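# Place pallet rings flat on their size-matched holders

## Task

Take every ring off the pallet and set it down lying flat on the pads of the holder whose size fits it (a grip from inside the ring's hole is an option). Then release it, pull the grippers away, and finish with both arms hovering clear so they touch nothing.

## Robot and tools

Robot: two six-joint arms, left_arm and right_arm, each ending in a two-finger parallel gripper. Do not push anything off the table, and never let the arms collide or lean hard on each other.

Frame: all positions share one scene frame in metres. The origin sits on the table surface midway between the arms. +x points out across the table, +z points up, and left_arm is mounted on the +y side. The arm names do not tell you which side of a picture an arm appears on. Reported hand positions can be somewhat off, worse when an arm is stretched far.

execute_actions takes "actions", a list holding at most one item, plus an optional "pictures" boolean.
- Empty list: sends nothing and returns the current state with images.
- Motion item: {"rows": [...], "steps": n}. n is 3 to 15 control steps of 1/30 s each, 15 by default. Each row drives one step; if rows run out, the final row is reused. Up to 15 rows.
- Wait item: {"steps": n} with no rows, n up to 300. It returns once n steps have elapsed since the previous result, and your reply time counts toward them.
A refused call moves nothing. Images only come back for an empty list or when pictures is true.

Row layout: one flat list of exactly 18 numbers covering both arms, even if only one moves. The first 9 are left_arm: waist, shoulder, elbow, forearm roll, wrist pitch, wrist roll, then gripper position, force_limit, speed. The next 9 are the same for right_arm.

The six joint numbers are absolute target angles in radians, matching the Joint positions readout. They are not offsets. Stated ranges: waist, shoulder, forearm roll, wrist pitch and wrist roll from -6.283 to 6.283; elbow from -2.792 to 2.792. The true stops may differ by up to 0.010 rad. A target more than 0.010 rad beyond a stated end, and further out than the joint's current angle, gets the call refused. A target past the real stop is clipped there, and the result then says "joint sent to its limit". That line may refer to an earlier action. If it does not appear, that does not prove the joint has room left.

Joint speed caps in rad/s: waist and shoulder 2.09, elbow 3.14, the three wrist joints 3.93. Speeding up from rest takes 0.3 s, and joints on one arm are timed to arrive together. The commanded target never leads the measured angle by more than 0.456 rad (waist, shoulder), 0.683 (elbow) or 0.854 (wrist joints). If a step's targets would move the gripper more than 70 mm from where it is, all of that arm's targets are pulled back proportionally. Far moves therefore need several calls.

Gripper numbers, each absolute and in [-1, 1]:
- position: +1 is wide open (140 mm), about -0.8 is where the pads touch, and -1 closes until blocked.
- force_limit: squeeze strength on parts up to 40 mm wide; about 14 N at -1, 60 N at 0, 107 N at +1.
- speed: pad travel rate; about 30 mm/s at -1, 140 at 0, 250 at +1.
A 0 is a real command. To leave a gripper unchanged, repeat its previous three values.

The fingers extend along the gripper's +z axis and close along its y axis. end_effector_position is the point between closed pads. Fingertips reach about 33 mm past it when closed and 9 mm when open. Closing pushes the tips roughly 24 mm further out, so keep that margin above any surface.

Gripping: send -1 and confirm object_status = 2.
- object_status 0: fingers moving.
- object_status 1: blocked while opening.
- object_status 2: blocked while closing (holding something).
- object_status 3: at target or pads touching; a thin part may still be held.
Stalled fingers stay put until the position changes by at least 0.01, or the part slips or is lost. Then they resume, keep pressing, and stop at the commanded position. While the status is 2, a new force_limit only applies with a new position. To squeeze harder, raise force_limit and switch between -1 and -0.98. position_measured is in counts, not mm: 3 means fully open, 230 means pads touching. For rings, opening the fingers inside the bore may hold them. Small outside tugs or pushes can happen.

Result lines:
- The state line (left_arm: … | right_arm: …) gives gripper position, quaternion wxyz, and linear and angular velocity.
- Joint positions, Joint velocities and joint torques are listed per arm in column order. Torques carry a fixed per-arm offset, scale and noise.
- "joint command not followed": a clearance check altered or blocked joint targets on some steps; the rest of the row still ran.
- HELD: marks steps where all or part of your row was not sent.
- MOTOR HOT: a motor is near overheating. Holding loads for long, even while you think, heats motors.

Faults: contact torque reaching a joint's load limit (waist and shoulder 299, elbow 140, wrist joints 39.6 N m, held weight included) stops that arm for 10 s. So does an external force of 144 N on the arm, tool or held part. The stopped arm yields to the contact and drops the rest of the call. An overheated motor brakes its arm until it cools.

Timing: the last 3 steps of each action run after the result is captured, while you reply. Arms keep tracking your last row during thinking and waits. They give up once everything is nearly still or a step is HELD. Fingers already moving keep going.

Cameras, each 672x504: cam_low, cam_left_wrist, cam_right_wrist. zoom_image takes camera and region [x0, y0, x1, y1] in pixels from the top-left corner, at most 504 by 504. It gives a sharper view of that camera's latest image.

finished_scene takes scene, the current scene's number. Replying without any tool call ends everything. Avoid drops, slips, slams and hard hits, and keep motion smooth.

Each tool is called after "Emit:" as name(argument=value, ...) on one line, values as JSON.

## Session

Emit:
execute_actions(actions=[])

Scene clock: 0.00 s of 9600.00 s.
left_arm: end_effector_position=(+0.1954, +0.5835, +0.1301) position_measured=3 object_status=3 end_effector_quat_wxyz=(+0.061, +0.510, +0.831, -0.213) end_effector_velocity=(+0.001, +0.001, +0.001) end_effector_angular_velocity=(+0.000, -0.001, +0.000) | right_arm: end_effector_position=(+0.3431, -0.7556, +0.2566) position_measured=3 object_status=3 end_effector_quat_wxyz=(-0.075, +0.800, +0.594, -0.029) end_effector_velocity=(+0.000, -0.000, +0.001) end_effector_angular_velocity=(-0.000, -0.001, -0.000)
Joint positions: left_arm=[ 0.553 -0.143  2.359 -0.362  1.24   0.115] | right_arm=[-0.737 -0.138  2.04  -0.003  1.4   -0.282]
Joint velocities: left_arm=[ 0.001  0.    -0.001  0.     0.001  0.001] | right_arm=[ 0.     0.    -0.001  0.     0.     0.   ]
Joint torques (N m, as the joint torque sensors report them, + toward a larger angle): no reading

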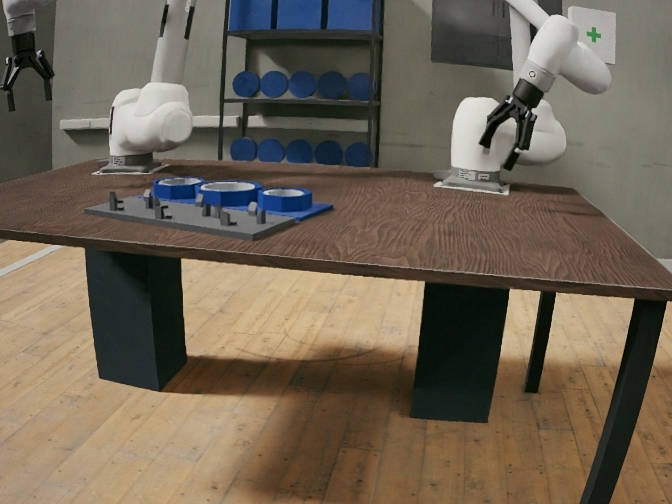

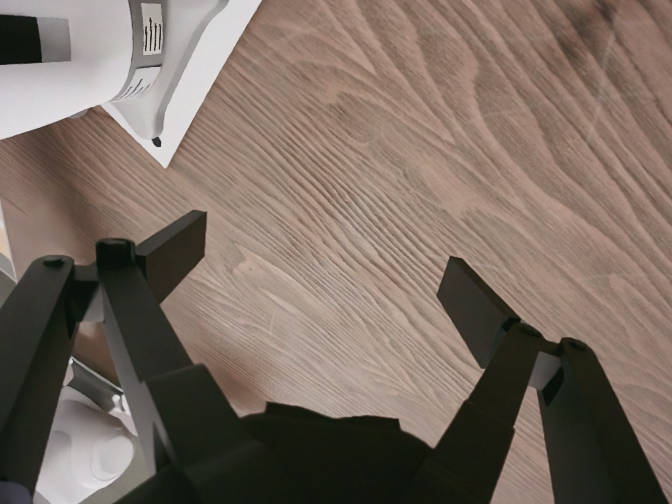

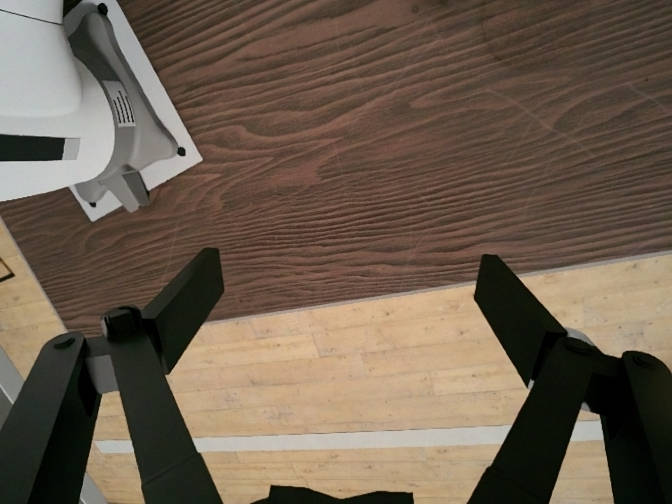

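Emit:
execute_actions(actions=[{"rows":[[0.553,-0.143,2.359,-0.362,1.24,0.115,1,0,0,0.5,0,1.8,0,1.3416,0.5,1,0,0]]}])

Emit:
execute_actions(actions=[{"steps":60}], pictures=true)

Emit:
zoom_image(camera="cam_low", region=[70,150,350,260])

Scene clock: 1.33 s of 9600.00 s.
left_arm: end_effector_position=(+0.1954, +0.5836, +0.1301) position_measured=3 object_status=3 end_effector_quat_wxyz=(+0.061, +0.510, +0.831, -0.213) end_effector_velocity=(-0.001, -0.000, -0.001) end_effector_angular_velocity=(-0.000, +0.001, +0.001) | right_arm: end_effector_position=(+0.4476, -0.6840, +0.2832) position_measured=3 object_status=3 end_effector_quat_wxyz=(-0.033, +0.834, +0.551, -0.027) end_effector_velocity=(+0.241, +0.305, +0.059) end_effector_angular_velocity=(-0.115, -0.138, -0.019)
Joint positions: left_arm=[ 0.553 -0.143  2.359 -0.362  1.24   0.115] | right_arm=[-0.48  -0.073  1.928 -0.001  1.373  0.084]
Joint velocities: left_arm=[ 0.001 -0.     0.003  0.    -0.001  0.   ] | right_arm=[ 0.787  0.143 -0.249  0.003 -0.06   0.808]
Joint torques (N m, as the joint torque sensors report them, + toward a larger angle): left_arm=[ -1.36 -14.7  -31.83   2.54   0.94   0.25] | right_arm=[ -1.08 -37.56 -38.63   3.65   0.37  -0.08]
Steps of this call (steps 1 to 28: nothing new was sent; steps 29 to 40: the first 12 steps of this action). Readings (joint positions | what the end effector reports):
29: left_arm=[0.553 -0.143 2.359 -0.362 1.240 0.115] | right_arm=[-0.737 -0.137 2.040 -0.003 1.400 -0.281] | left_arm position_measured=3 object_status=3 | right_arm position_measured=3 object_status=3
30: left_arm=[0.553 -0.143 2.359 -0.362 1.240 0.115] | right_arm=[-0.731 -0.136 2.036 -0.003 1.399 -0.270] | left_arm position_measured=3 object_status=3 | right_arm position_measured=3 object_status=3
32: left_arm=[0.553 -0.143 2.359 -0.362 1.240 0.115] | right_arm=[-0.695 -0.125 2.018 -0.003 1.395 -0.209] | left_arm position_measured=3 object_status=3 | right_arm position_measured=3 object_status=3
36: left_arm=[0.553 -0.143 2.359 -0.362 1.240 0.115] | right_arm=[-0.586 -0.095 1.966 -0.002 1.382 -0.041] | left_arm position_measured=3 object_status=3 | right_arm position_measured=3 object_status=3
40: the state above

Scene clock: 3.33 s of 9600.00 s.
left_arm: end_effector_position=(+0.1953, +0.5836, +0.1301) position_measured=3 object_status=3 end_effector_quat_wxyz=(+0.061, +0.510, +0.831, -0.213) end_effector_velocity=(+0.000, -0.000, +0.000) end_effector_angular_velocity=(+0.000, -0.000, -0.000) | right_arm: end_effector_position=(+0.4059, -0.2096, +0.3130) position_measured=3 object_status=3 end_effector_quat_wxyz=(-0.000, +0.648, +0.762, -0.000) end_effector_velocity=(+0.000, +0.001, +0.000) end_effector_angular_velocity=(+0.002, +0.000, -0.000)
Joint positions: left_arm=[ 0.553 -0.143  2.359 -0.362  1.24   0.115] | right_arm=[0.5   0.    1.8   0.    1.342 0.5  ]
Joint velocities: left_arm=[-0.001 -0.    -0.     0.     0.    -0.   ] | right_arm=[-0.     0.    -0.001  0.001 -0.    -0.   ]
Joint torques (N m, as the joint torque sensors report them, + toward a larger angle): left_arm=[  0.55 -17.46 -32.34   2.42   0.93   0.3 ] | right_arm=[ -1.19 -44.04 -41.33   4.05  -0.26  -0.12]
Kept back: nothing.
Steps of this call (steps 1 to 3: the last 3 steps of your previous action; steps 4 to 60: the robot went on to your last target). Readings (joint positions | what the end effector reports):
1: left_arm=[0.553 -0.143 2.359 -0.362 1.240 0.115] | right_arm=[-0.454 -0.069 1.919 -0.001 1.371 0.110] | left_arm position_measured=3 object_status=3 | right_arm position_measured=3 object_status=3
2: left_arm=[0.553 -0.143 2.359 -0.362 1.240 0.115] | right_arm=[-0.427 -0.064 1.912 -0.001 1.369 0.135] | left_arm position_measured=3 object_status=3 | right_arm position_measured=3 object_status=3
4: left_arm=[0.553 -0.143 2.359 -0.362 1.240 0.115] | right_arm=[-0.374 -0.056 1.898 -0.001 1.365 0.180] | left_arm position_measured=3 object_status=3 | right_arm position_measured=3 object_status=3
8: left_arm=[0.553 -0.143 2.359 -0.362 1.240 0.115] | right_arm=[-0.268 -0.043 1.875 -0.001 1.360 0.254] | left_arm position_measured=3 object_status=3 | right_arm position_measured=3 object_status=3
60: the state above
All arms were judged still, so your last target was given up. Only a new action makes them travel on or press farther. Fingers that are still opening or closing keep moving.

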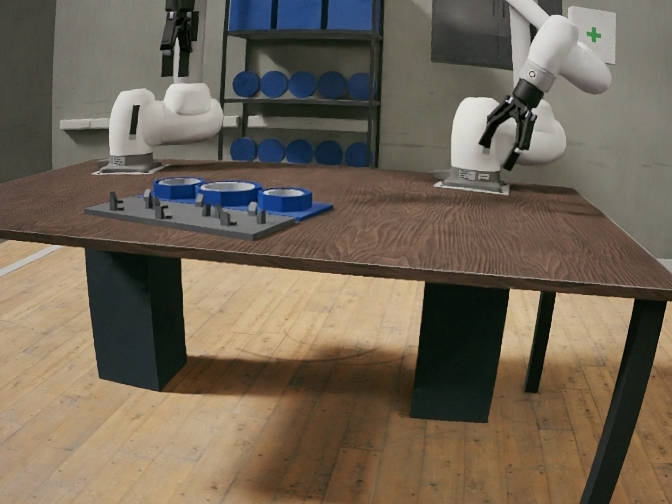

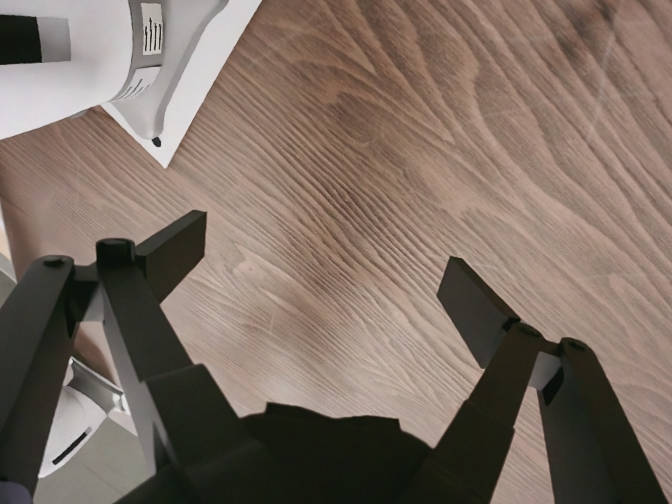

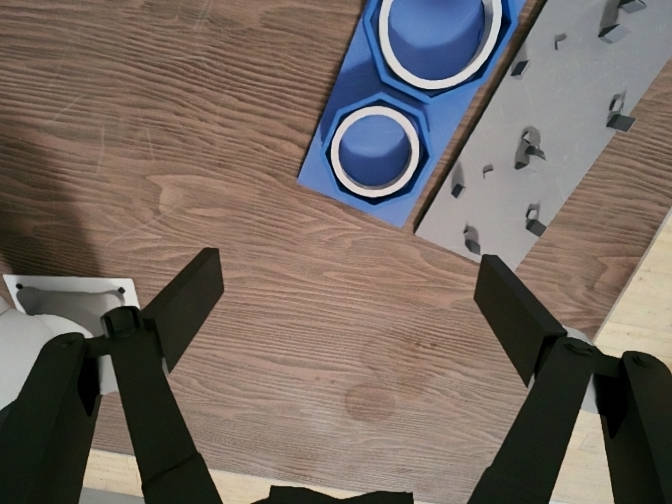

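Region (70, 150, 350, 260) of cam_low's 672x504 image, scaled by 1.800, with more detail than that image has; it fills the top 198 rows of this view, and the rest is white.

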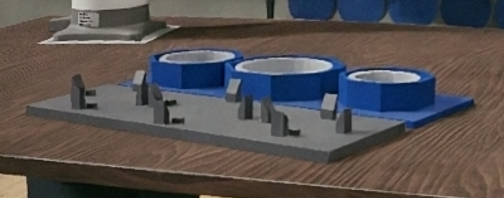

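Emit:
execute_actions(actions=[{"rows":[[0.553,-0.143,2.359,-0.362,1.24,0.115,1,0,0,0.5948,0.2853,1.469,0,1.3873,0.7563,1,0,0]]}])

Emit:
execute_actions(actions=[{"steps":30}], pictures=true)

Scene clock: 3.97 s of 9600.00 s.
left_arm: end_effector_position=(+0.1953, +0.5836, +0.1301) position_measured=3 object_status=3 end_effector_quat_wxyz=(+0.061, +0.510, +0.831, -0.213) end_effector_velocity=(+0.001, -0.000, +0.000) end_effector_angular_velocity=(+0.001, -0.001, -0.000) | right_arm: end_effector_position=(+0.4820, -0.0875, +0.3173) position_measured=3 object_status=3 end_effector_quat_wxyz=(+0.000, +0.694, +0.720, +0.000) end_effector_velocity=(+0.187, +0.360, -0.032) end_effector_angular_velocity=(-0.001, +0.002, -0.349)
Joint positions: left_arm=[ 0.553 -0.143  2.359 -0.362  1.24   0.115] | right_arm=[0.573 0.22  1.545 0.    1.377 0.697]
Joint velocities: left_arm=[-0.002 -0.    -0.001  0.    -0.001 -0.002] | right_arm=[ 0.208  0.624 -0.721  0.001  0.099  0.556]
Joint torques (N m, as the joint torque sensors report them, + toward a larger angle): left_arm=[ -0.28 -15.75 -31.34   2.54   1.08   0.2 ] | right_arm=[ -2.14 -68.33 -39.04   3.7   -0.24  -0.17]
Steps of this call (steps 1 to 7: nothing new was sent; steps 8 to 19: the first 12 steps of this action). Readings (joint positions | what the end effector reports):
8: left_arm=[0.553 -0.143 2.359 -0.362 1.240 0.115] | right_arm=[0.500 0.001 1.799 0.000 1.342 0.501] | left_arm position_measured=3 object_status=3 | right_arm position_measured=3 object_status=3
9: left_arm=[0.553 -0.143 2.359 -0.362 1.240 0.115] | right_arm=[0.502 0.007 1.792 0.000 1.342 0.507] | left_arm position_measured=3 object_status=3 | right_arm position_measured=3 object_status=3
11: left_arm=[0.553 -0.143 2.359 -0.362 1.240 0.115] | right_arm=[0.514 0.042 1.751 0.000 1.348 0.538] | left_arm position_measured=3 object_status=3 | right_arm position_measured=3 object_status=3
15: left_arm=[0.553 -0.143 2.359 -0.362 1.240 0.115] | right_arm=[0.544 0.133 1.646 0.000 1.363 0.619] | left_arm position_measured=3 object_status=3 | right_arm position_measured=3 object_status=3
19: the state above

Scene clock: 4.97 s of 9600.00 s.
left_arm: end_effector_position=(+0.1953, +0.5836, +0.1301) position_measured=3 object_status=3 end_effector_quat_wxyz=(+0.061, +0.510, +0.831, -0.213) end_effector_velocity=(+0.001, +0.000, +0.000) end_effector_angular_velocity=(+0.001, -0.002, -0.000) | right_arm: end_effector_position=(+0.5007, -0.0493, +0.3129) position_measured=3 object_status=3 end_effector_quat_wxyz=(-0.000, +0.707, +0.707, -0.000) end_effector_velocity=(+0.000, +0.000, +0.000) end_effector_angular_velocity=(+0.000, -0.001, -0.000)
Joint positions: left_arm=[ 0.553 -0.143  2.359 -0.362  1.24   0.115] | right_arm=[0.595 0.285 1.469 0.    1.387 0.756]
Joint velocities: left_arm=[-0.001 -0.    -0.001  0.    -0.001 -0.   ] | right_arm=[-0. -0. -0. -0. -0.  0.]
Joint torques (N m, as the joint torque sensors report them, + toward a larger angle): left_arm=[  0.95 -16.59 -32.21   2.3    0.94   0.07] | right_arm=[ -0.43 -76.04 -40.76   3.91  -0.07  -0.18]
Kept back: nothing.
Steps of this call (steps 1 to 3: the last 3 steps of your previous action; steps 4 to 30: the robot went on to your last target). Readings (joint positions | what the end effector reports):
1: left_arm=[0.553 -0.143 2.359 -0.362 1.240 0.115] | right_arm=[0.580 0.240 1.522 0.000 1.380 0.715] | left_arm position_measured=3 object_status=3 | right_arm position_measured=3 object_status=3
2: left_arm=[0.553 -0.143 2.359 -0.362 1.240 0.115] | right_arm=[0.585 0.256 1.503 0.000 1.383 0.730] | left_arm position_measured=3 object_status=3 | right_arm position_measured=3 object_status=3
4: left_arm=[0.553 -0.143 2.359 -0.362 1.240 0.115] | right_arm=[0.592 0.277 1.479 0.000 1.386 0.748] | left_arm position_measured=3 object_status=3 | right_arm position_measured=3 object_status=3
8: left_arm=[0.553 -0.143 2.359 -0.362 1.240 0.115] | right_arm=[0.594 0.284 1.470 0.000 1.387 0.755] | left_arm position_measured=3 object_status=3 | right_arm position_measured=3 object_status=3
30: the state above
All arms were judged still, so your last target was given up. Only a new action makes them travel on or press farther. Fingers that are still opening or closing keep moving.

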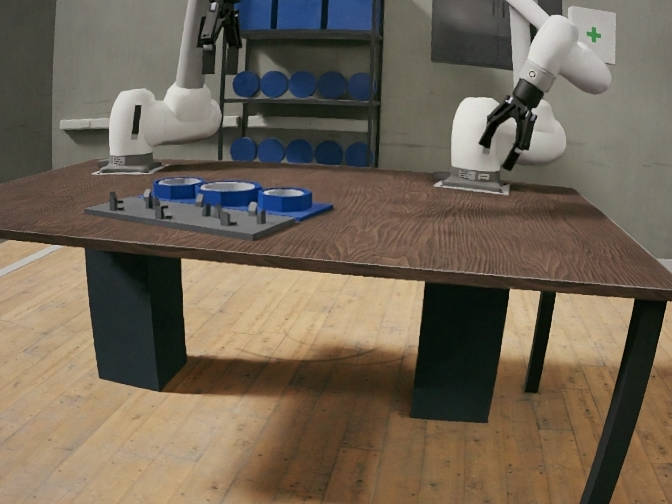

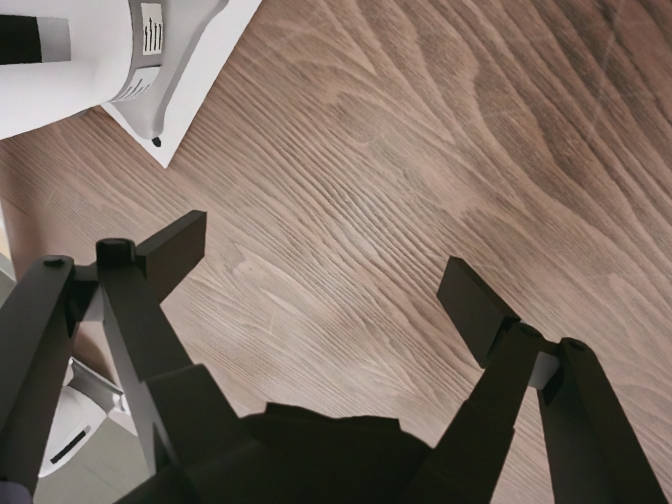

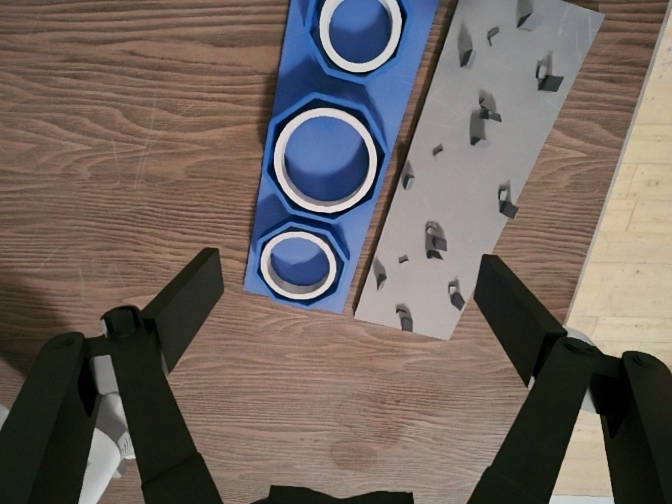

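Emit:
execute_actions(actions=[{"rows":[[0.553,-0.143,2.359,-0.362,1.24,0.115,1,0,0,0.6171,0.3774,1.7105,0,1.0537,0.7786,-0.1,0,0]]}])

Emit:
zoom_image(camera="cam_right_wrist", region=[340,0,620,350])

Emit:
execute_actions(actions=[{"steps":30}], pictures=true)

Scene clock: 5.63 s of 9600.00 s.
left_arm: end_effector_position=(+0.1953, +0.5836, +0.1301) position_measured=3 object_status=3 end_effector_quat_wxyz=(+0.061, +0.510, +0.831, -0.213) end_effector_velocity=(+0.000, +0.000, +0.000) end_effector_angular_velocity=(+0.000, +0.001, +0.002) | right_arm: end_effector_position=(+0.4875, -0.0430, +0.1482) position_measured=85 object_status=0 end_effector_quat_wxyz=(-0.000, +0.707, +0.707, -0.000) end_effector_velocity=(-0.071, -0.023, -0.381) end_effector_angular_velocity=(-0.009, +0.009, +0.001)
Joint positions: left_arm=[ 0.553 -0.143  2.359 -0.362  1.24   0.115] | right_arm=[0.614 0.363 1.673 0.    1.105 0.775]
Joint velocities: left_arm=[ 0.001  0.    -0.    -0.     0.    -0.002] | right_arm=[ 0.045  0.189  0.491  0.    -0.667  0.044]
Joint torques (N m, as the joint torque sensors report them, + toward a larger angle): left_arm=[ -0.04 -15.46 -32.18   2.24   0.89   0.27] | right_arm=[ -1.72 -92.04 -45.15   4.36   0.22  -0.34]
Steps of this call (steps 1 to 8: nothing new was sent; steps 9 to 20: the first 12 steps of this action). Readings (joint positions | what the end effector reports):
9: left_arm=[0.553 -0.143 2.359 -0.362 1.240 0.115] | right_arm=[0.595 0.286 1.469 0.000 1.387 0.756] | left_arm position_measured=3 object_status=3 | right_arm position_measured=3 object_status=0
10: left_arm=[0.553 -0.143 2.359 -0.362 1.240 0.115] | right_arm=[0.596 0.288 1.477 0.000 1.375 0.757] | left_arm position_measured=3 object_status=3 | right_arm position_measured=9 object_status=0
12: left_arm=[0.553 -0.143 2.359 -0.362 1.240 0.115] | right_arm=[0.599 0.304 1.518 0.000 1.319 0.761] | left_arm position_measured=3 object_status=3 | right_arm position_measured=24 object_status=0
16: left_arm=[0.553 -0.143 2.359 -0.362 1.240 0.115] | right_arm=[0.607 0.334 1.597 0.000 1.211 0.768] | left_arm position_measured=3 object_status=3 | right_arm position_measured=54 object_status=0
20: the state above

Region (340, 0, 620, 350) of cam_right_wrist's 672x504 image, scaled by 1.440, with more detail than that image has; it fills the left 403 columns of this view, and the rest is white.

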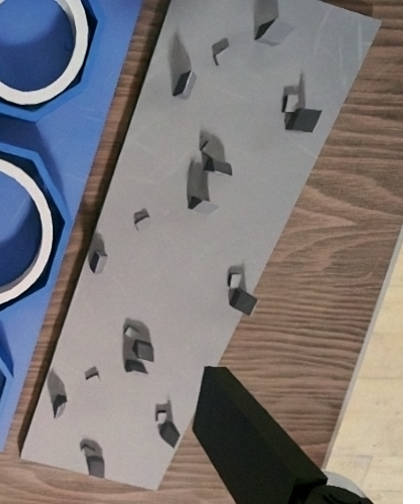

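Scene clock: 6.63 s of 9600.00 s.
left_arm: end_effector_position=(+0.1953, +0.5836, +0.1301) position_measured=3 object_status=3 end_effector_quat_wxyz=(+0.061, +0.510, +0.831, -0.213) end_effector_velocity=(-0.002, -0.001, -0.001) end_effector_angular_velocity=(-0.001, +0.003, -0.002) | right_arm: end_effector_position=(+0.4820, -0.0450, +0.1200) position_measured=141 object_status=3 end_effector_quat_wxyz=(-0.000, +0.707, +0.707, -0.000) end_effector_velocity=(+0.000, +0.000, +0.000) end_effector_angular_velocity=(+0.000, -0.001, +0.000)
Joint positions: left_arm=[ 0.553 -0.143  2.359 -0.362  1.24   0.115] | right_arm=[ 0.617  0.377  1.71  -0.     1.054  0.779]
Joint velocities: left_arm=[-0.001  0.     0.002  0.     0.001 -0.   ] | right_arm=[-0.     0.    -0.001 -0.    -0.     0.   ]
Joint torques (N m, as the joint torque sensors report them, + toward a larger angle): left_arm=[  1.38 -16.09 -32.41   2.4    1.12   0.13] | right_arm=[ -1.63 -79.3  -37.     3.52  -0.07   0.13]
Kept back: nothing.
Steps of this call (steps 1 to 3: the last 3 steps of your previous action; steps 4 to 30: the robot went on to your last target). Readings (joint positions | what the end effector reports):
1: left_arm=[0.553 -0.143 2.359 -0.362 1.240 0.115] | right_arm=[0.615 0.369 1.688 0.000 1.085 0.776] | left_arm position_measured=3 object_status=3 | right_arm position_measured=92 object_status=0
2: left_arm=[0.553 -0.143 2.359 -0.362 1.240 0.115] | right_arm=[0.616 0.373 1.698 0.000 1.071 0.777] | left_arm position_measured=3 object_status=3 | right_arm position_measured=100 object_status=0
4: left_arm=[0.553 -0.143 2.359 -0.362 1.240 0.115] | right_arm=[0.617 0.376 1.706 0.000 1.060 0.778] | left_arm position_measured=3 object_status=3 | right_arm position_measured=115 object_status=0
8: left_arm=[0.553 -0.143 2.359 -0.362 1.240 0.115] | right_arm=[0.617 0.377 1.710 0.000 1.055 0.779] | left_arm position_measured=3 object_status=3 | right_arm position_measured=141 object_status=0
30: the state above
All arms were judged still, so your last target was given up. Only a new action makes them travel on or press farther. Fingers that are still opening or closing keep moving.

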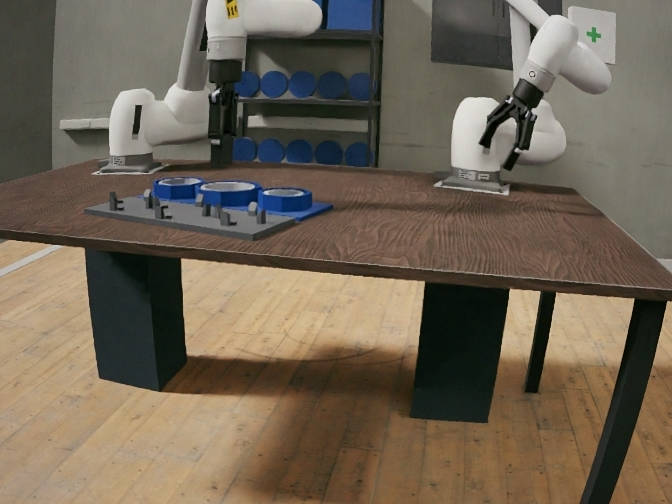

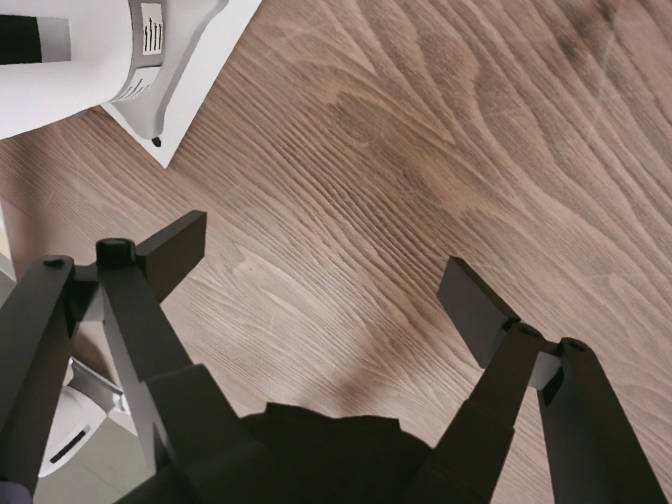

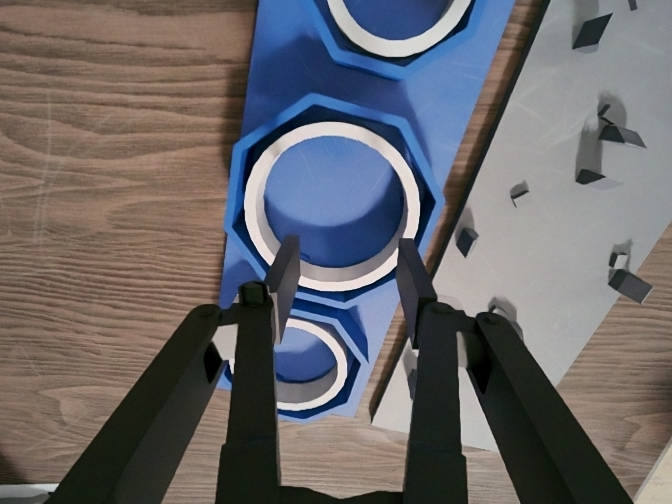

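Emit:
execute_actions(actions=[{"rows":[[0.553,-0.143,2.359,-0.362,1.24,0.115,1,0,0,0.6395,0.4195,1.7526,0,0.9695,0.801,-0.1,0,0]]}])

Emit:
execute_actions(actions=[{"steps":10}], pictures=true)

Emit:
zoom_image(camera="cam_low", region=[140,120,320,240])

Scene clock: 7.20 s of 9600.00 s.
left_arm: end_effector_position=(+0.1953, +0.5836, +0.1301) position_measured=3 object_status=3 end_effector_quat_wxyz=(+0.061, +0.510, +0.831, -0.213) end_effector_velocity=(-0.000, +0.001, +0.000) end_effector_angular_velocity=(-0.000, +0.001, +0.002) | right_arm: end_effector_position=(+0.4696, -0.0350, +0.0704) position_measured=141 object_status=3 end_effector_quat_wxyz=(+0.000, +0.707, +0.707, +0.000) end_effector_velocity=(-0.002, +0.000, -0.005) end_effector_angular_velocity=(-0.001, +0.002, -0.001)
Joint positions: left_arm=[ 0.553 -0.143  2.359 -0.362  1.24   0.115] | right_arm=[ 0.639  0.419  1.752 -0.     0.97   0.801]
Joint velocities: left_arm=[ 0.002  0.    -0.001 -0.     0.001 -0.   ] | right_arm=[ 0.002  0.004  0.005  0.001 -0.007  0.002]
Joint torques (N m, as the joint torque sensors report them, + toward a larger angle): left_arm=[  0.09 -16.93 -32.29   2.26   1.09   0.37] | right_arm=[  0.65 -83.22 -34.83   3.21   0.05   0.  ]
Steps of this call (steps 1 to 5: nothing new was sent; steps 6 to 17: the first 12 steps of this action). Readings (joint positions | what the end effector reports):
6: left_arm=[0.553 -0.143 2.359 -0.362 1.240 0.115] | right_arm=[0.617 0.378 1.711 0.000 1.052 0.779] | left_arm position_measured=3 object_status=3 | right_arm position_measured=141 object_status=3
7: left_arm=[0.553 -0.143 2.359 -0.362 1.240 0.115] | right_arm=[0.620 0.383 1.716 -0.000 1.040 0.782] | left_arm position_measured=3 object_status=3 | right_arm position_measured=141 object_status=3
9: left_arm=[0.553 -0.143 2.359 -0.362 1.240 0.115] | right_arm=[0.632 0.405 1.738 -0.000 1.000 0.793] | left_arm position_measured=3 object_status=3 | right_arm position_measured=141 object_status=3
13: left_arm=[0.553 -0.143 2.359 -0.362 1.240 0.115] | right_arm=[0.639 0.418 1.751 -0.000 0.973 0.800] | left_arm position_measured=3 object_status=3 | right_arm position_measured=141 object_status=3
17: the state above

Scene clock: 7.53 s of 9600.00 s.
left_arm: end_effector_position=(+0.1953, +0.5836, +0.1301) position_measured=3 object_status=3 end_effector_quat_wxyz=(+0.061, +0.510, +0.831, -0.213) end_effector_velocity=(-0.001, -0.000, -0.001) end_effector_angular_velocity=(+0.000, +0.001, +0.001) | right_arm: end_effector_position=(+0.4695, -0.0350, +0.0700) position_measured=141 object_status=3 end_effector_quat_wxyz=(-0.000, +0.707, +0.707, -0.000) end_effector_velocity=(-0.000, -0.000, -0.000) end_effector_angular_velocity=(-0.000, -0.000, +0.000)
Joint positions: left_arm=[ 0.553 -0.143  2.359 -0.362  1.24   0.115] | right_arm=[0.639 0.419 1.753 0.    0.97  0.801]
Joint velocities: left_arm=[-0.     0.     0.002 -0.    -0.002 -0.001] | right_arm=[ 0.  0.  0. -0. -0.  0.]
Joint torques (N m, as the joint torque sensors report them, + toward a larger angle): left_arm=[  0.05 -15.28 -32.51   2.21   1.09   0.28] | right_arm=[ -0.95 -81.43 -34.79   3.47  -0.31  -0.08]
Kept back: nothing.
Steps of this call (steps 1 to 3: the last 3 steps of your previous action; steps 4 to 10: the robot went on to your last target). Readings (joint positions | what the end effector reports):
1: left_arm=[0.553 -0.143 2.359 -0.362 1.240 0.115] | right_arm=[0.639 0.419 1.752 -0.000 0.970 0.801] | left_arm position_measured=3 object_status=3 | right_arm position_measured=141 object_status=3
2: left_arm=[0.553 -0.143 2.359 -0.362 1.240 0.115] | right_arm=[0.639 0.419 1.752 -0.000 0.970 0.801] | left_arm position_measured=3 object_status=3 | right_arm position_measured=141 object_status=3
4: left_arm=[0.553 -0.143 2.359 -0.362 1.240 0.115] | right_arm=[0.639 0.419 1.753 -0.000 0.970 0.801] | left_arm position_measured=3 object_status=3 | right_arm position_measured=141 object_status=3
8: left_arm=[0.553 -0.143 2.359 -0.362 1.240 0.115] | right_arm=[0.639 0.419 1.753 0.000 0.970 0.801] | left_arm position_measured=3 object_status=3 | right_arm position_measured=141 object_status=3
10: the state above

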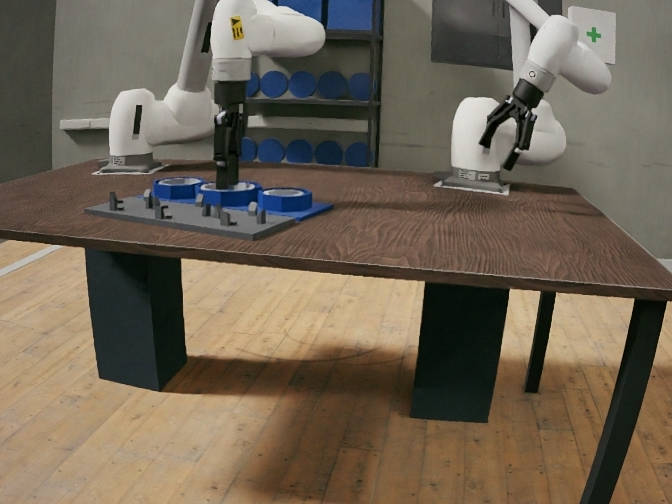

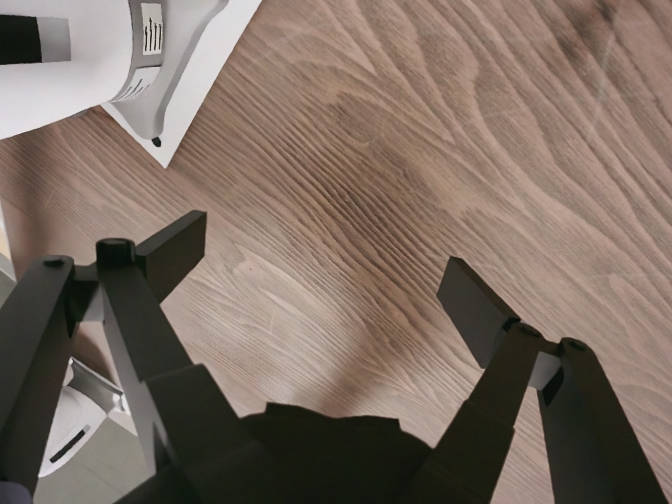

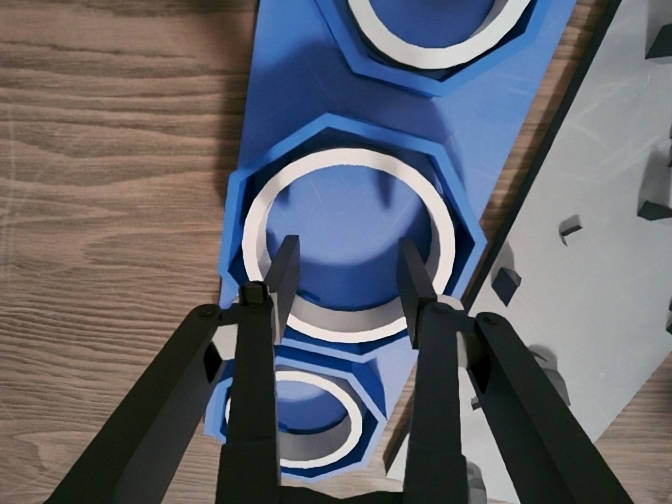

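Region (140, 120, 320, 240) of cam_low's 672x504 image, scaled by 2.800, with more detail than that image has.

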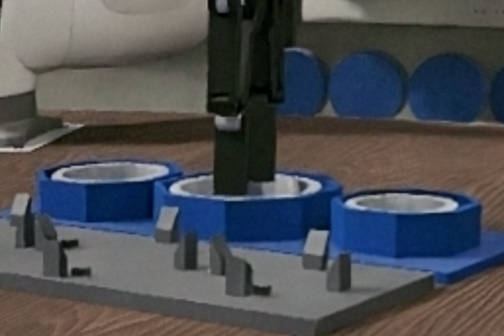

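Emit:
execute_actions(actions=[{"rows":[[0.553,-0.143,2.359,-0.362,1.24,0.115,1,0,0,0.6395,0.4415,1.7687,0,0.9314,0.801,0.1,0,-0.5]],"steps":10}])

Emit:
execute_actions(actions=[{"rows":[[0.553,-0.143,2.359,-0.362,1.24,0.115,1,0,0,0.6395,0.4415,1.7687,0,0.9314,0.801,1,0.5,-0.5]]}])

Emit:
execute_actions(actions=[{"steps":10}], pictures=true)

Scene clock: 7.90 s of 9600.00 s.
left_arm: end_effector_position=(+0.1953, +0.5836, +0.1301) position_measured=3 object_status=3 end_effector_quat_wxyz=(+0.061, +0.510, +0.831, -0.213) end_effector_velocity=(-0.001, -0.000, -0.001) end_effector_angular_velocity=(+0.000, +0.001, +0.001) | right_arm: end_effector_position=(+0.4695, -0.0349, +0.0484) position_measured=117 object_status=0 end_effector_quat_wxyz=(-0.000, +0.707, +0.707, -0.000) end_effector_velocity=(-0.000, -0.000, -0.018) end_effector_angular_velocity=(+0.001, -0.001, +0.000)
Joint positions: left_arm=[ 0.553 -0.143  2.359 -0.362  1.24   0.115] | right_arm=[0.64  0.44  1.768 0.    0.934 0.801]
Joint velocities: left_arm=[ 0.     0.     0.001  0.    -0.001 -0.001] | right_arm=[ 0.     0.017  0.014  0.    -0.032 -0.   ]
Joint torques (N m, as the joint torque sensors report them, + toward a larger angle): left_arm=[ -0.12 -15.21 -32.32   2.34   0.89   0.24] | right_arm=[ -0.58 -85.82 -35.65   3.25   0.1   -0.06]
Steps of this call (steps 1 to 4: the robot went on to your last target; steps 5 to 11: the first 7 steps of this action). Readings (joint positions | what the end effector reports):
5: left_arm=[0.553 -0.143 2.359 -0.362 1.240 0.115] | right_arm=[0.640 0.420 1.753 0.000 0.968 0.801] | left_arm position_measured=3 object_status=3 | right_arm position_measured=141 object_status=0
6: left_arm=[0.553 -0.143 2.359 -0.362 1.240 0.115] | right_arm=[0.640 0.425 1.756 0.000 0.959 0.801] | left_arm position_measured=3 object_status=3 | right_arm position_measured=138 object_status=0
8: left_arm=[0.553 -0.143 2.359 -0.362 1.240 0.115] | right_arm=[0.640 0.436 1.765 0.000 0.942 0.801] | left_arm position_measured=3 object_status=3 | right_arm position_measured=129 object_status=0
11: the state above

Scene clock: 8.40 s of 9600.00 s.
left_arm: end_effector_position=(+0.1953, +0.5836, +0.1301) position_measured=3 object_status=3 end_effector_quat_wxyz=(+0.061, +0.510, +0.831, -0.213) end_effector_velocity=(-0.000, -0.000, -0.000) end_effector_angular_velocity=(+0.000, +0.000, -0.001) | right_arm: end_effector_position=(+0.4694, -0.0350, +0.0469) position_measured=82 object_status=0 end_effector_quat_wxyz=(+0.000, +0.707, +0.707, -0.000) end_effector_velocity=(+0.000, +0.000, +0.000) end_effector_angular_velocity=(+0.000, -0.000, +0.000)
Joint positions: left_arm=[ 0.553 -0.143  2.359 -0.362  1.24   0.115] | right_arm=[ 0.64   0.442  1.769 -0.     0.931  0.801]
Joint velocities: left_arm=[-0.001 -0.     0.    -0.    -0.    -0.   ] | right_arm=[ 0. -0. -0. -0.  0. -0.]
Joint torques (N m, as the joint torque sensors report them, + toward a larger angle): left_arm=[ -0.46 -17.35 -31.62   2.72   1.03   0.21] | right_arm=[ -0.15 -87.22 -35.96   3.13   0.    -0.04]
Steps of this call (steps 1 to 3: the last 3 steps of your previous action; steps 4 to 15: the first 12 steps of this action). Readings (joint positions | what the end effector reports):
4: left_arm=[0.553 -0.143 2.359 -0.362 1.240 0.115] | right_arm=[0.640 0.441 1.769 0.000 0.932 0.801] | left_arm position_measured=3 object_status=3 | right_arm position_measured=117 object_status=0
5: left_arm=[0.553 -0.143 2.359 -0.362 1.240 0.115] | right_arm=[0.640 0.441 1.769 0.000 0.932 0.801] | left_arm position_measured=3 object_status=3 | right_arm position_measured=113 object_status=0
7: left_arm=[0.553 -0.143 2.359 -0.362 1.240 0.115] | right_arm=[0.640 0.441 1.769 0.000 0.932 0.801] | left_arm position_measured=3 object_status=3 | right_arm position_measured=104 object_status=0
11: left_arm=[0.553 -0.143 2.359 -0.362 1.240 0.115] | right_arm=[0.640 0.442 1.769 -0.000 0.931 0.801] | left_arm position_measured=3 object_status=3 | right_arm position_measured=86 object_status=0
15: the state above

Scene clock: 8.73 s of 9600.00 s.
left_arm: end_effector_position=(+0.1953, +0.5836, +0.1301) position_measured=3 object_status=3 end_effector_quat_wxyz=(+0.061, +0.510, +0.831, -0.213) end_effector_velocity=(-0.000, +0.000, -0.001) end_effector_angular_velocity=(+0.001, -0.000, +0.001) | right_arm: end_effector_position=(+0.4694, -0.0350, +0.0469) position_measured=82 object_status=1 end_effector_quat_wxyz=(+0.000, +0.707, +0.707, -0.000) end_effector_velocity=(+0.001, +0.000, +0.000) end_effector_angular_velocity=(+0.000, -0.001, +0.000)
Joint positions: left_arm=[ 0.553 -0.143  2.359 -0.362  1.24   0.115] | right_arm=[ 0.64   0.442  1.769 -0.     0.931  0.801]
Joint velocities: left_arm=[ 0.    -0.     0.001 -0.    -0.002 -0.   ] | right_arm=[-0.     0.    -0.001 -0.     0.    -0.   ]
Joint torques (N m, as the joint torque sensors report them, + toward a larger angle): left_arm=[  0.12 -15.17 -31.68   2.45   1.01   0.24] | right_arm=[ -1.2  -86.79 -36.38   3.03   0.03   0.07]
Kept back: nothing.
Steps of this call (steps 1 to 3: the last 3 steps of your previous action; steps 4 to 10: the robot went on to your last target). Readings (joint positions | what the end effector reports):
1: left_arm=[0.553 -0.143 2.359 -0.362 1.240 0.115] | right_arm=[0.640 0.442 1.769 -0.000 0.931 0.801] | left_arm position_measured=3 object_status=3 | right_arm position_measured=82 object_status=0
2: left_arm=[0.553 -0.143 2.359 -0.362 1.240 0.115] | right_arm=[0.640 0.442 1.769 -0.000 0.931 0.801] | left_arm position_measured=3 object_status=3 | right_arm position_measured=82 object_status=1
4: left_arm=[0.553 -0.143 2.359 -0.362 1.240 0.115] | right_arm=[0.640 0.442 1.769 -0.000 0.931 0.801] | left_arm position_measured=3 object_status=3 | right_arm position_measured=82 object_status=1
8: left_arm=[0.553 -0.143 2.359 -0.362 1.240 0.115] | right_arm=[0.640 0.442 1.769 -0.000 0.931 0.801] | left_arm position_measured=3 object_status=3 | right_arm position_measured=82 object_status=1
10: the state above

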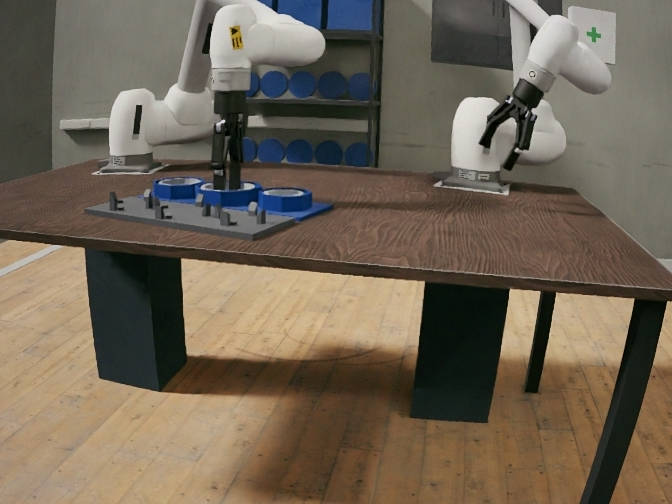

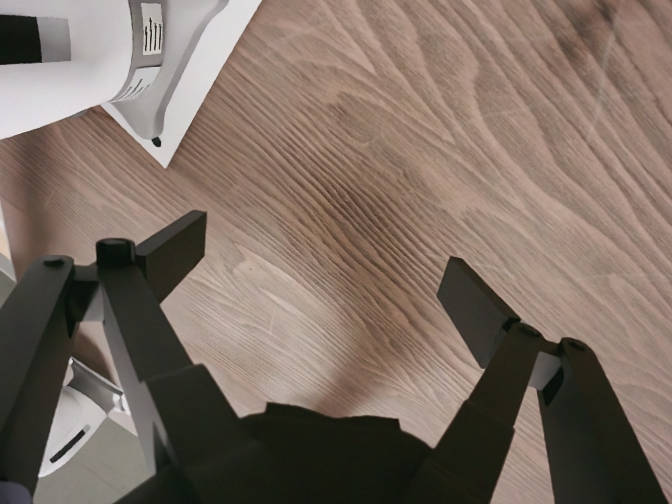

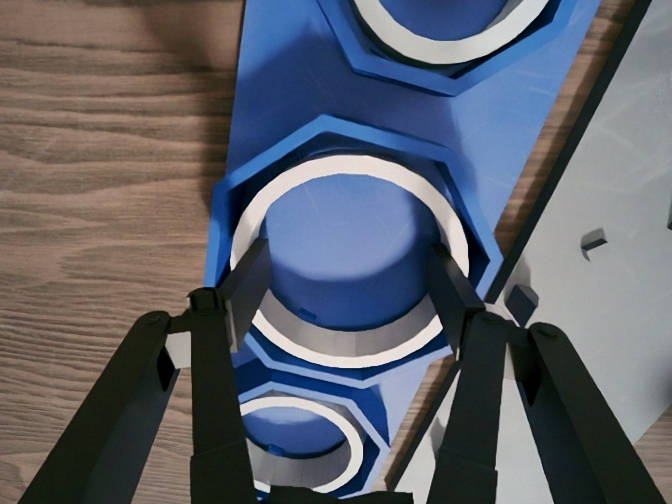

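Emit:
execute_actions(actions=[{"rows":[[0.553,-0.143,2.359,-0.362,1.24,0.115,1,0,0,0.6395,0.43,1.761,0,0.9506,0.801,1,0.5,-0.5],[0.553,-0.143,2.359,-0.362,1.24,0.115,1,0,0,0.6395,0.43,1.761,0,0.9506,0.801,1,0.5,-0.5],[0.553,-0.143,2.359,-0.362,1.24,0.115,1,0,0,0.6395,0.4195,1.7526,0,0.9695,0.801,1,0.5,-0.5],[0.553,-0.143,2.359,-0.362,1.24,0.115,1,0,0,0.6395,0.4195,1.7526,0,0.9695,0.801,1,0.5,-0.5],[0.553,-0.143,2.359,-0.362,1.24,0.115,1,0,0,0.6395,0.376,1.7123,0,1.0533,0.801,1,0.5,-0.5]],"steps":12}])

Emit:
execute_actions(actions=[{"rows":[[0.553,-0.143,2.359,-0.362,1.24,0.115,1,0,0,0.4462,0.5233,1.4854,0,1.1329,0.6077,1,0.5,-0.5]]}])

Emit:
execute_actions(actions=[{"steps":16}], pictures=true)

Scene clock: 9.23 s of 9600.00 s.
left_arm: end_effector_position=(+0.1953, +0.5836, +0.1301) position_measured=3 object_status=3 end_effector_quat_wxyz=(+0.061, +0.510, +0.831, -0.213) end_effector_velocity=(+0.000, -0.000, -0.000) end_effector_angular_velocity=(+0.001, -0.001, -0.001) | right_arm: end_effector_position=(+0.4699, -0.0344, +0.1092) position_measured=82 object_status=1 end_effector_quat_wxyz=(-0.000, +0.707, +0.707, +0.001) end_effector_velocity=(-0.007, -0.007, +0.195) end_effector_angular_velocity=(-0.005, +0.006, -0.000)
Joint positions: left_arm=[ 0.553 -0.143  2.359 -0.362  1.24   0.115] | right_arm=[0.64  0.385 1.721 0.    1.034 0.801]
Joint velocities: left_arm=[-0.001 -0.     0.    -0.    -0.001  0.   ] | right_arm=[-0.    -0.173 -0.148  0.     0.329  0.   ]
Joint torques (N m, as the joint torque sensors report them, + toward a larger angle): left_arm=[  0.51 -18.4  -32.29   2.34   1.     0.12] | right_arm=[ -2.91 -54.63 -26.37   2.29  -0.18  -0.07]
Steps of this call (steps 1 to 6: the robot went on to your last target; steps 7 to 15: the first 9 steps of this action). Readings (joint positions | what the end effector reports):
7: left_arm=[0.553 -0.143 2.359 -0.362 1.240 0.115] | right_arm=[0.640 0.441 1.769 0.000 0.932 0.801] | left_arm position_measured=3 object_status=3 | right_arm position_measured=82 object_status=1
8: left_arm=[0.553 -0.143 2.359 -0.362 1.240 0.115] | right_arm=[0.640 0.438 1.767 0.000 0.937 0.801] | left_arm position_measured=3 object_status=3 | right_arm position_measured=82 object_status=1
10: left_arm=[0.553 -0.143 2.359 -0.362 1.240 0.115] | right_arm=[0.640 0.430 1.761 0.000 0.951 0.801] | left_arm position_measured=3 object_status=3 | right_arm position_measured=82 object_status=1
14: left_arm=[0.553 -0.143 2.359 -0.362 1.240 0.115] | right_arm=[0.640 0.393 1.727 0.000 1.020 0.801] | left_arm position_measured=3 object_status=3 | right_arm position_measured=82 object_status=1
15: the state above

Scene clock: 9.73 s of 9600.00 s.
left_arm: end_effector_position=(+0.1953, +0.5836, +0.1301) position_measured=3 object_status=3 end_effector_quat_wxyz=(+0.061, +0.510, +0.831, -0.213) end_effector_velocity=(-0.001, +0.000, -0.000) end_effector_angular_velocity=(-0.000, +0.001, +0.001) | right_arm: end_effector_position=(+0.6237, -0.0681, +0.1204) position_measured=82 object_status=1 end_effector_quat_wxyz=(-0.000, +0.707, +0.707, +0.000) end_effector_velocity=(+0.345, -0.124, -0.008) end_effector_angular_velocity=(-0.000, +0.001, -0.010)
Joint positions: left_arm=[ 0.553 -0.143  2.359 -0.362  1.24   0.115] | right_arm=[0.473 0.503 1.517 0.    1.122 0.634]
Joint velocities: left_arm=[0.002 0.    0.001 0.    0.    0.001] | right_arm=[-0.378  0.285 -0.438  0.     0.154 -0.368]
Joint torques (N m, as the joint torque sensors report them, + toward a larger angle): left_arm=[ -0.33 -15.71 -32.6    2.62   1.04   0.32] | right_arm=[  14.38 -108.51  -37.35    3.99    0.47   -0.3 ]
Steps of this call (steps 1 to 3: the last 3 steps of your previous action; steps 4 to 15: the first 12 steps of this action). Readings (joint positions | what the end effector reports):
4: left_arm=[0.553 -0.143 2.359 -0.362 1.240 0.115] | right_arm=[0.639 0.378 1.713 0.000 1.051 0.801] | left_arm position_measured=3 object_status=3 | right_arm position_measured=82 object_status=1
5: left_arm=[0.553 -0.143 2.359 -0.362 1.240 0.115] | right_arm=[0.633 0.382 1.705 0.000 1.056 0.794] | left_arm position_measured=3 object_status=3 | right_arm position_measured=82 object_status=1
7: left_arm=[0.553 -0.143 2.359 -0.362 1.240 0.115] | right_arm=[0.601 0.406 1.666 0.000 1.069 0.762] | left_arm position_measured=3 object_status=3 | right_arm position_measured=82 object_status=1
11: left_arm=[0.553 -0.143 2.359 -0.362 1.240 0.115] | right_arm=[0.534 0.456 1.589 0.000 1.096 0.696] | left_arm position_measured=3 object_status=3 | right_arm position_measured=82 object_status=1
15: the state above

Scene clock: 10.27 s of 9600.00 s.
left_arm: end_effector_position=(+0.1953, +0.5836, +0.1301) position_measured=3 object_status=3 end_effector_quat_wxyz=(+0.061, +0.510, +0.831, -0.213) end_effector_velocity=(-0.000, -0.000, -0.000) end_effector_angular_velocity=(+0.000, -0.001, -0.003) | right_arm: end_effector_position=(+0.6479, -0.0771, +0.1200) position_measured=82 object_status=1 end_effector_quat_wxyz=(+0.000, +0.707, +0.707, +0.000) end_effector_velocity=(+0.001, -0.000, +0.000) end_effector_angular_velocity=(-0.000, -0.001, +0.000)
Joint positions: left_arm=[ 0.553 -0.143  2.359 -0.362  1.24   0.115] | right_arm=[ 0.446  0.523  1.485 -0.     1.133  0.608]
Joint velocities: left_arm=[-0.001 -0.     0.     0.    -0.     0.001] | right_arm=[-0.     0.    -0.001 -0.001 -0.    -0.   ]
Joint torques (N m, as the joint torque sensors report them, + toward a larger angle): left_arm=[ -1.67 -15.06 -31.61   2.38   1.02   0.05] | right_arm=[ -1.56 -98.62 -40.88   3.44  -0.2    0.05]
Kept back: nothing.
Steps of this call (steps 1 to 3: the last 3 steps of your previous action; steps 4 to 16: the robot went on to your last target). Readings (joint positions | what the end effector reports):
1: left_arm=[0.553 -0.143 2.359 -0.362 1.240 0.115] | right_arm=[0.462 0.511 1.504 0.000 1.126 0.624] | left_arm position_measured=3 object_status=3 | right_arm position_measured=82 object_status=1
2: left_arm=[0.553 -0.143 2.359 -0.362 1.240 0.115] | right_arm=[0.454 0.517 1.496 -0.000 1.129 0.617] | left_arm position_measured=3 object_status=3 | right_arm position_measured=82 object_status=1
4: left_arm=[0.553 -0.143 2.359 -0.362 1.240 0.115] | right_arm=[0.449 0.521 1.489 -0.000 1.132 0.611] | left_arm position_measured=3 object_status=3 | right_arm position_measured=82 object_status=1
8: left_arm=[0.553 -0.143 2.359 -0.362 1.240 0.115] | right_arm=[0.447 0.523 1.486 -0.000 1.133 0.608] | left_arm position_measured=3 object_status=3 | right_arm position_measured=82 object_status=1
16: the state above

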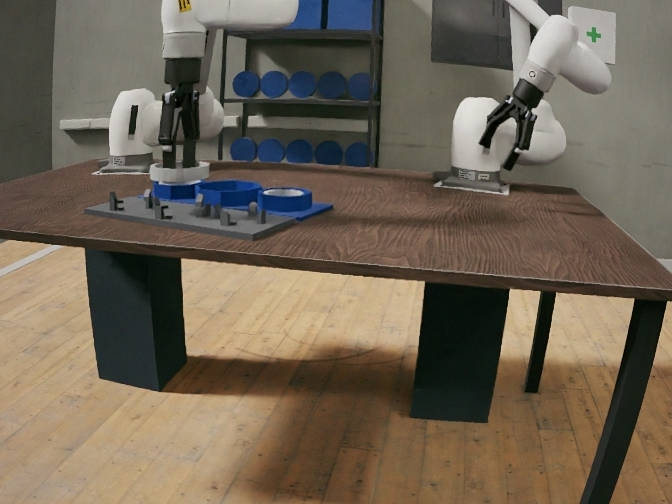

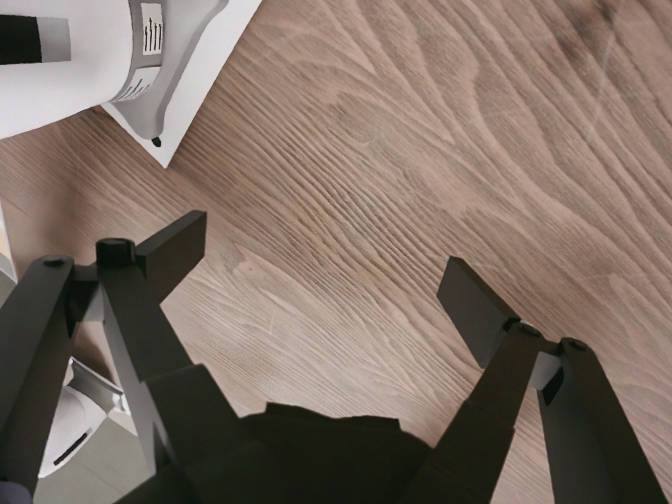

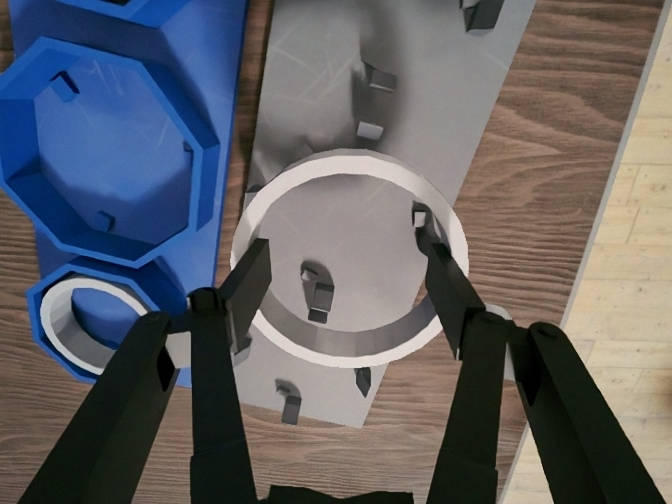

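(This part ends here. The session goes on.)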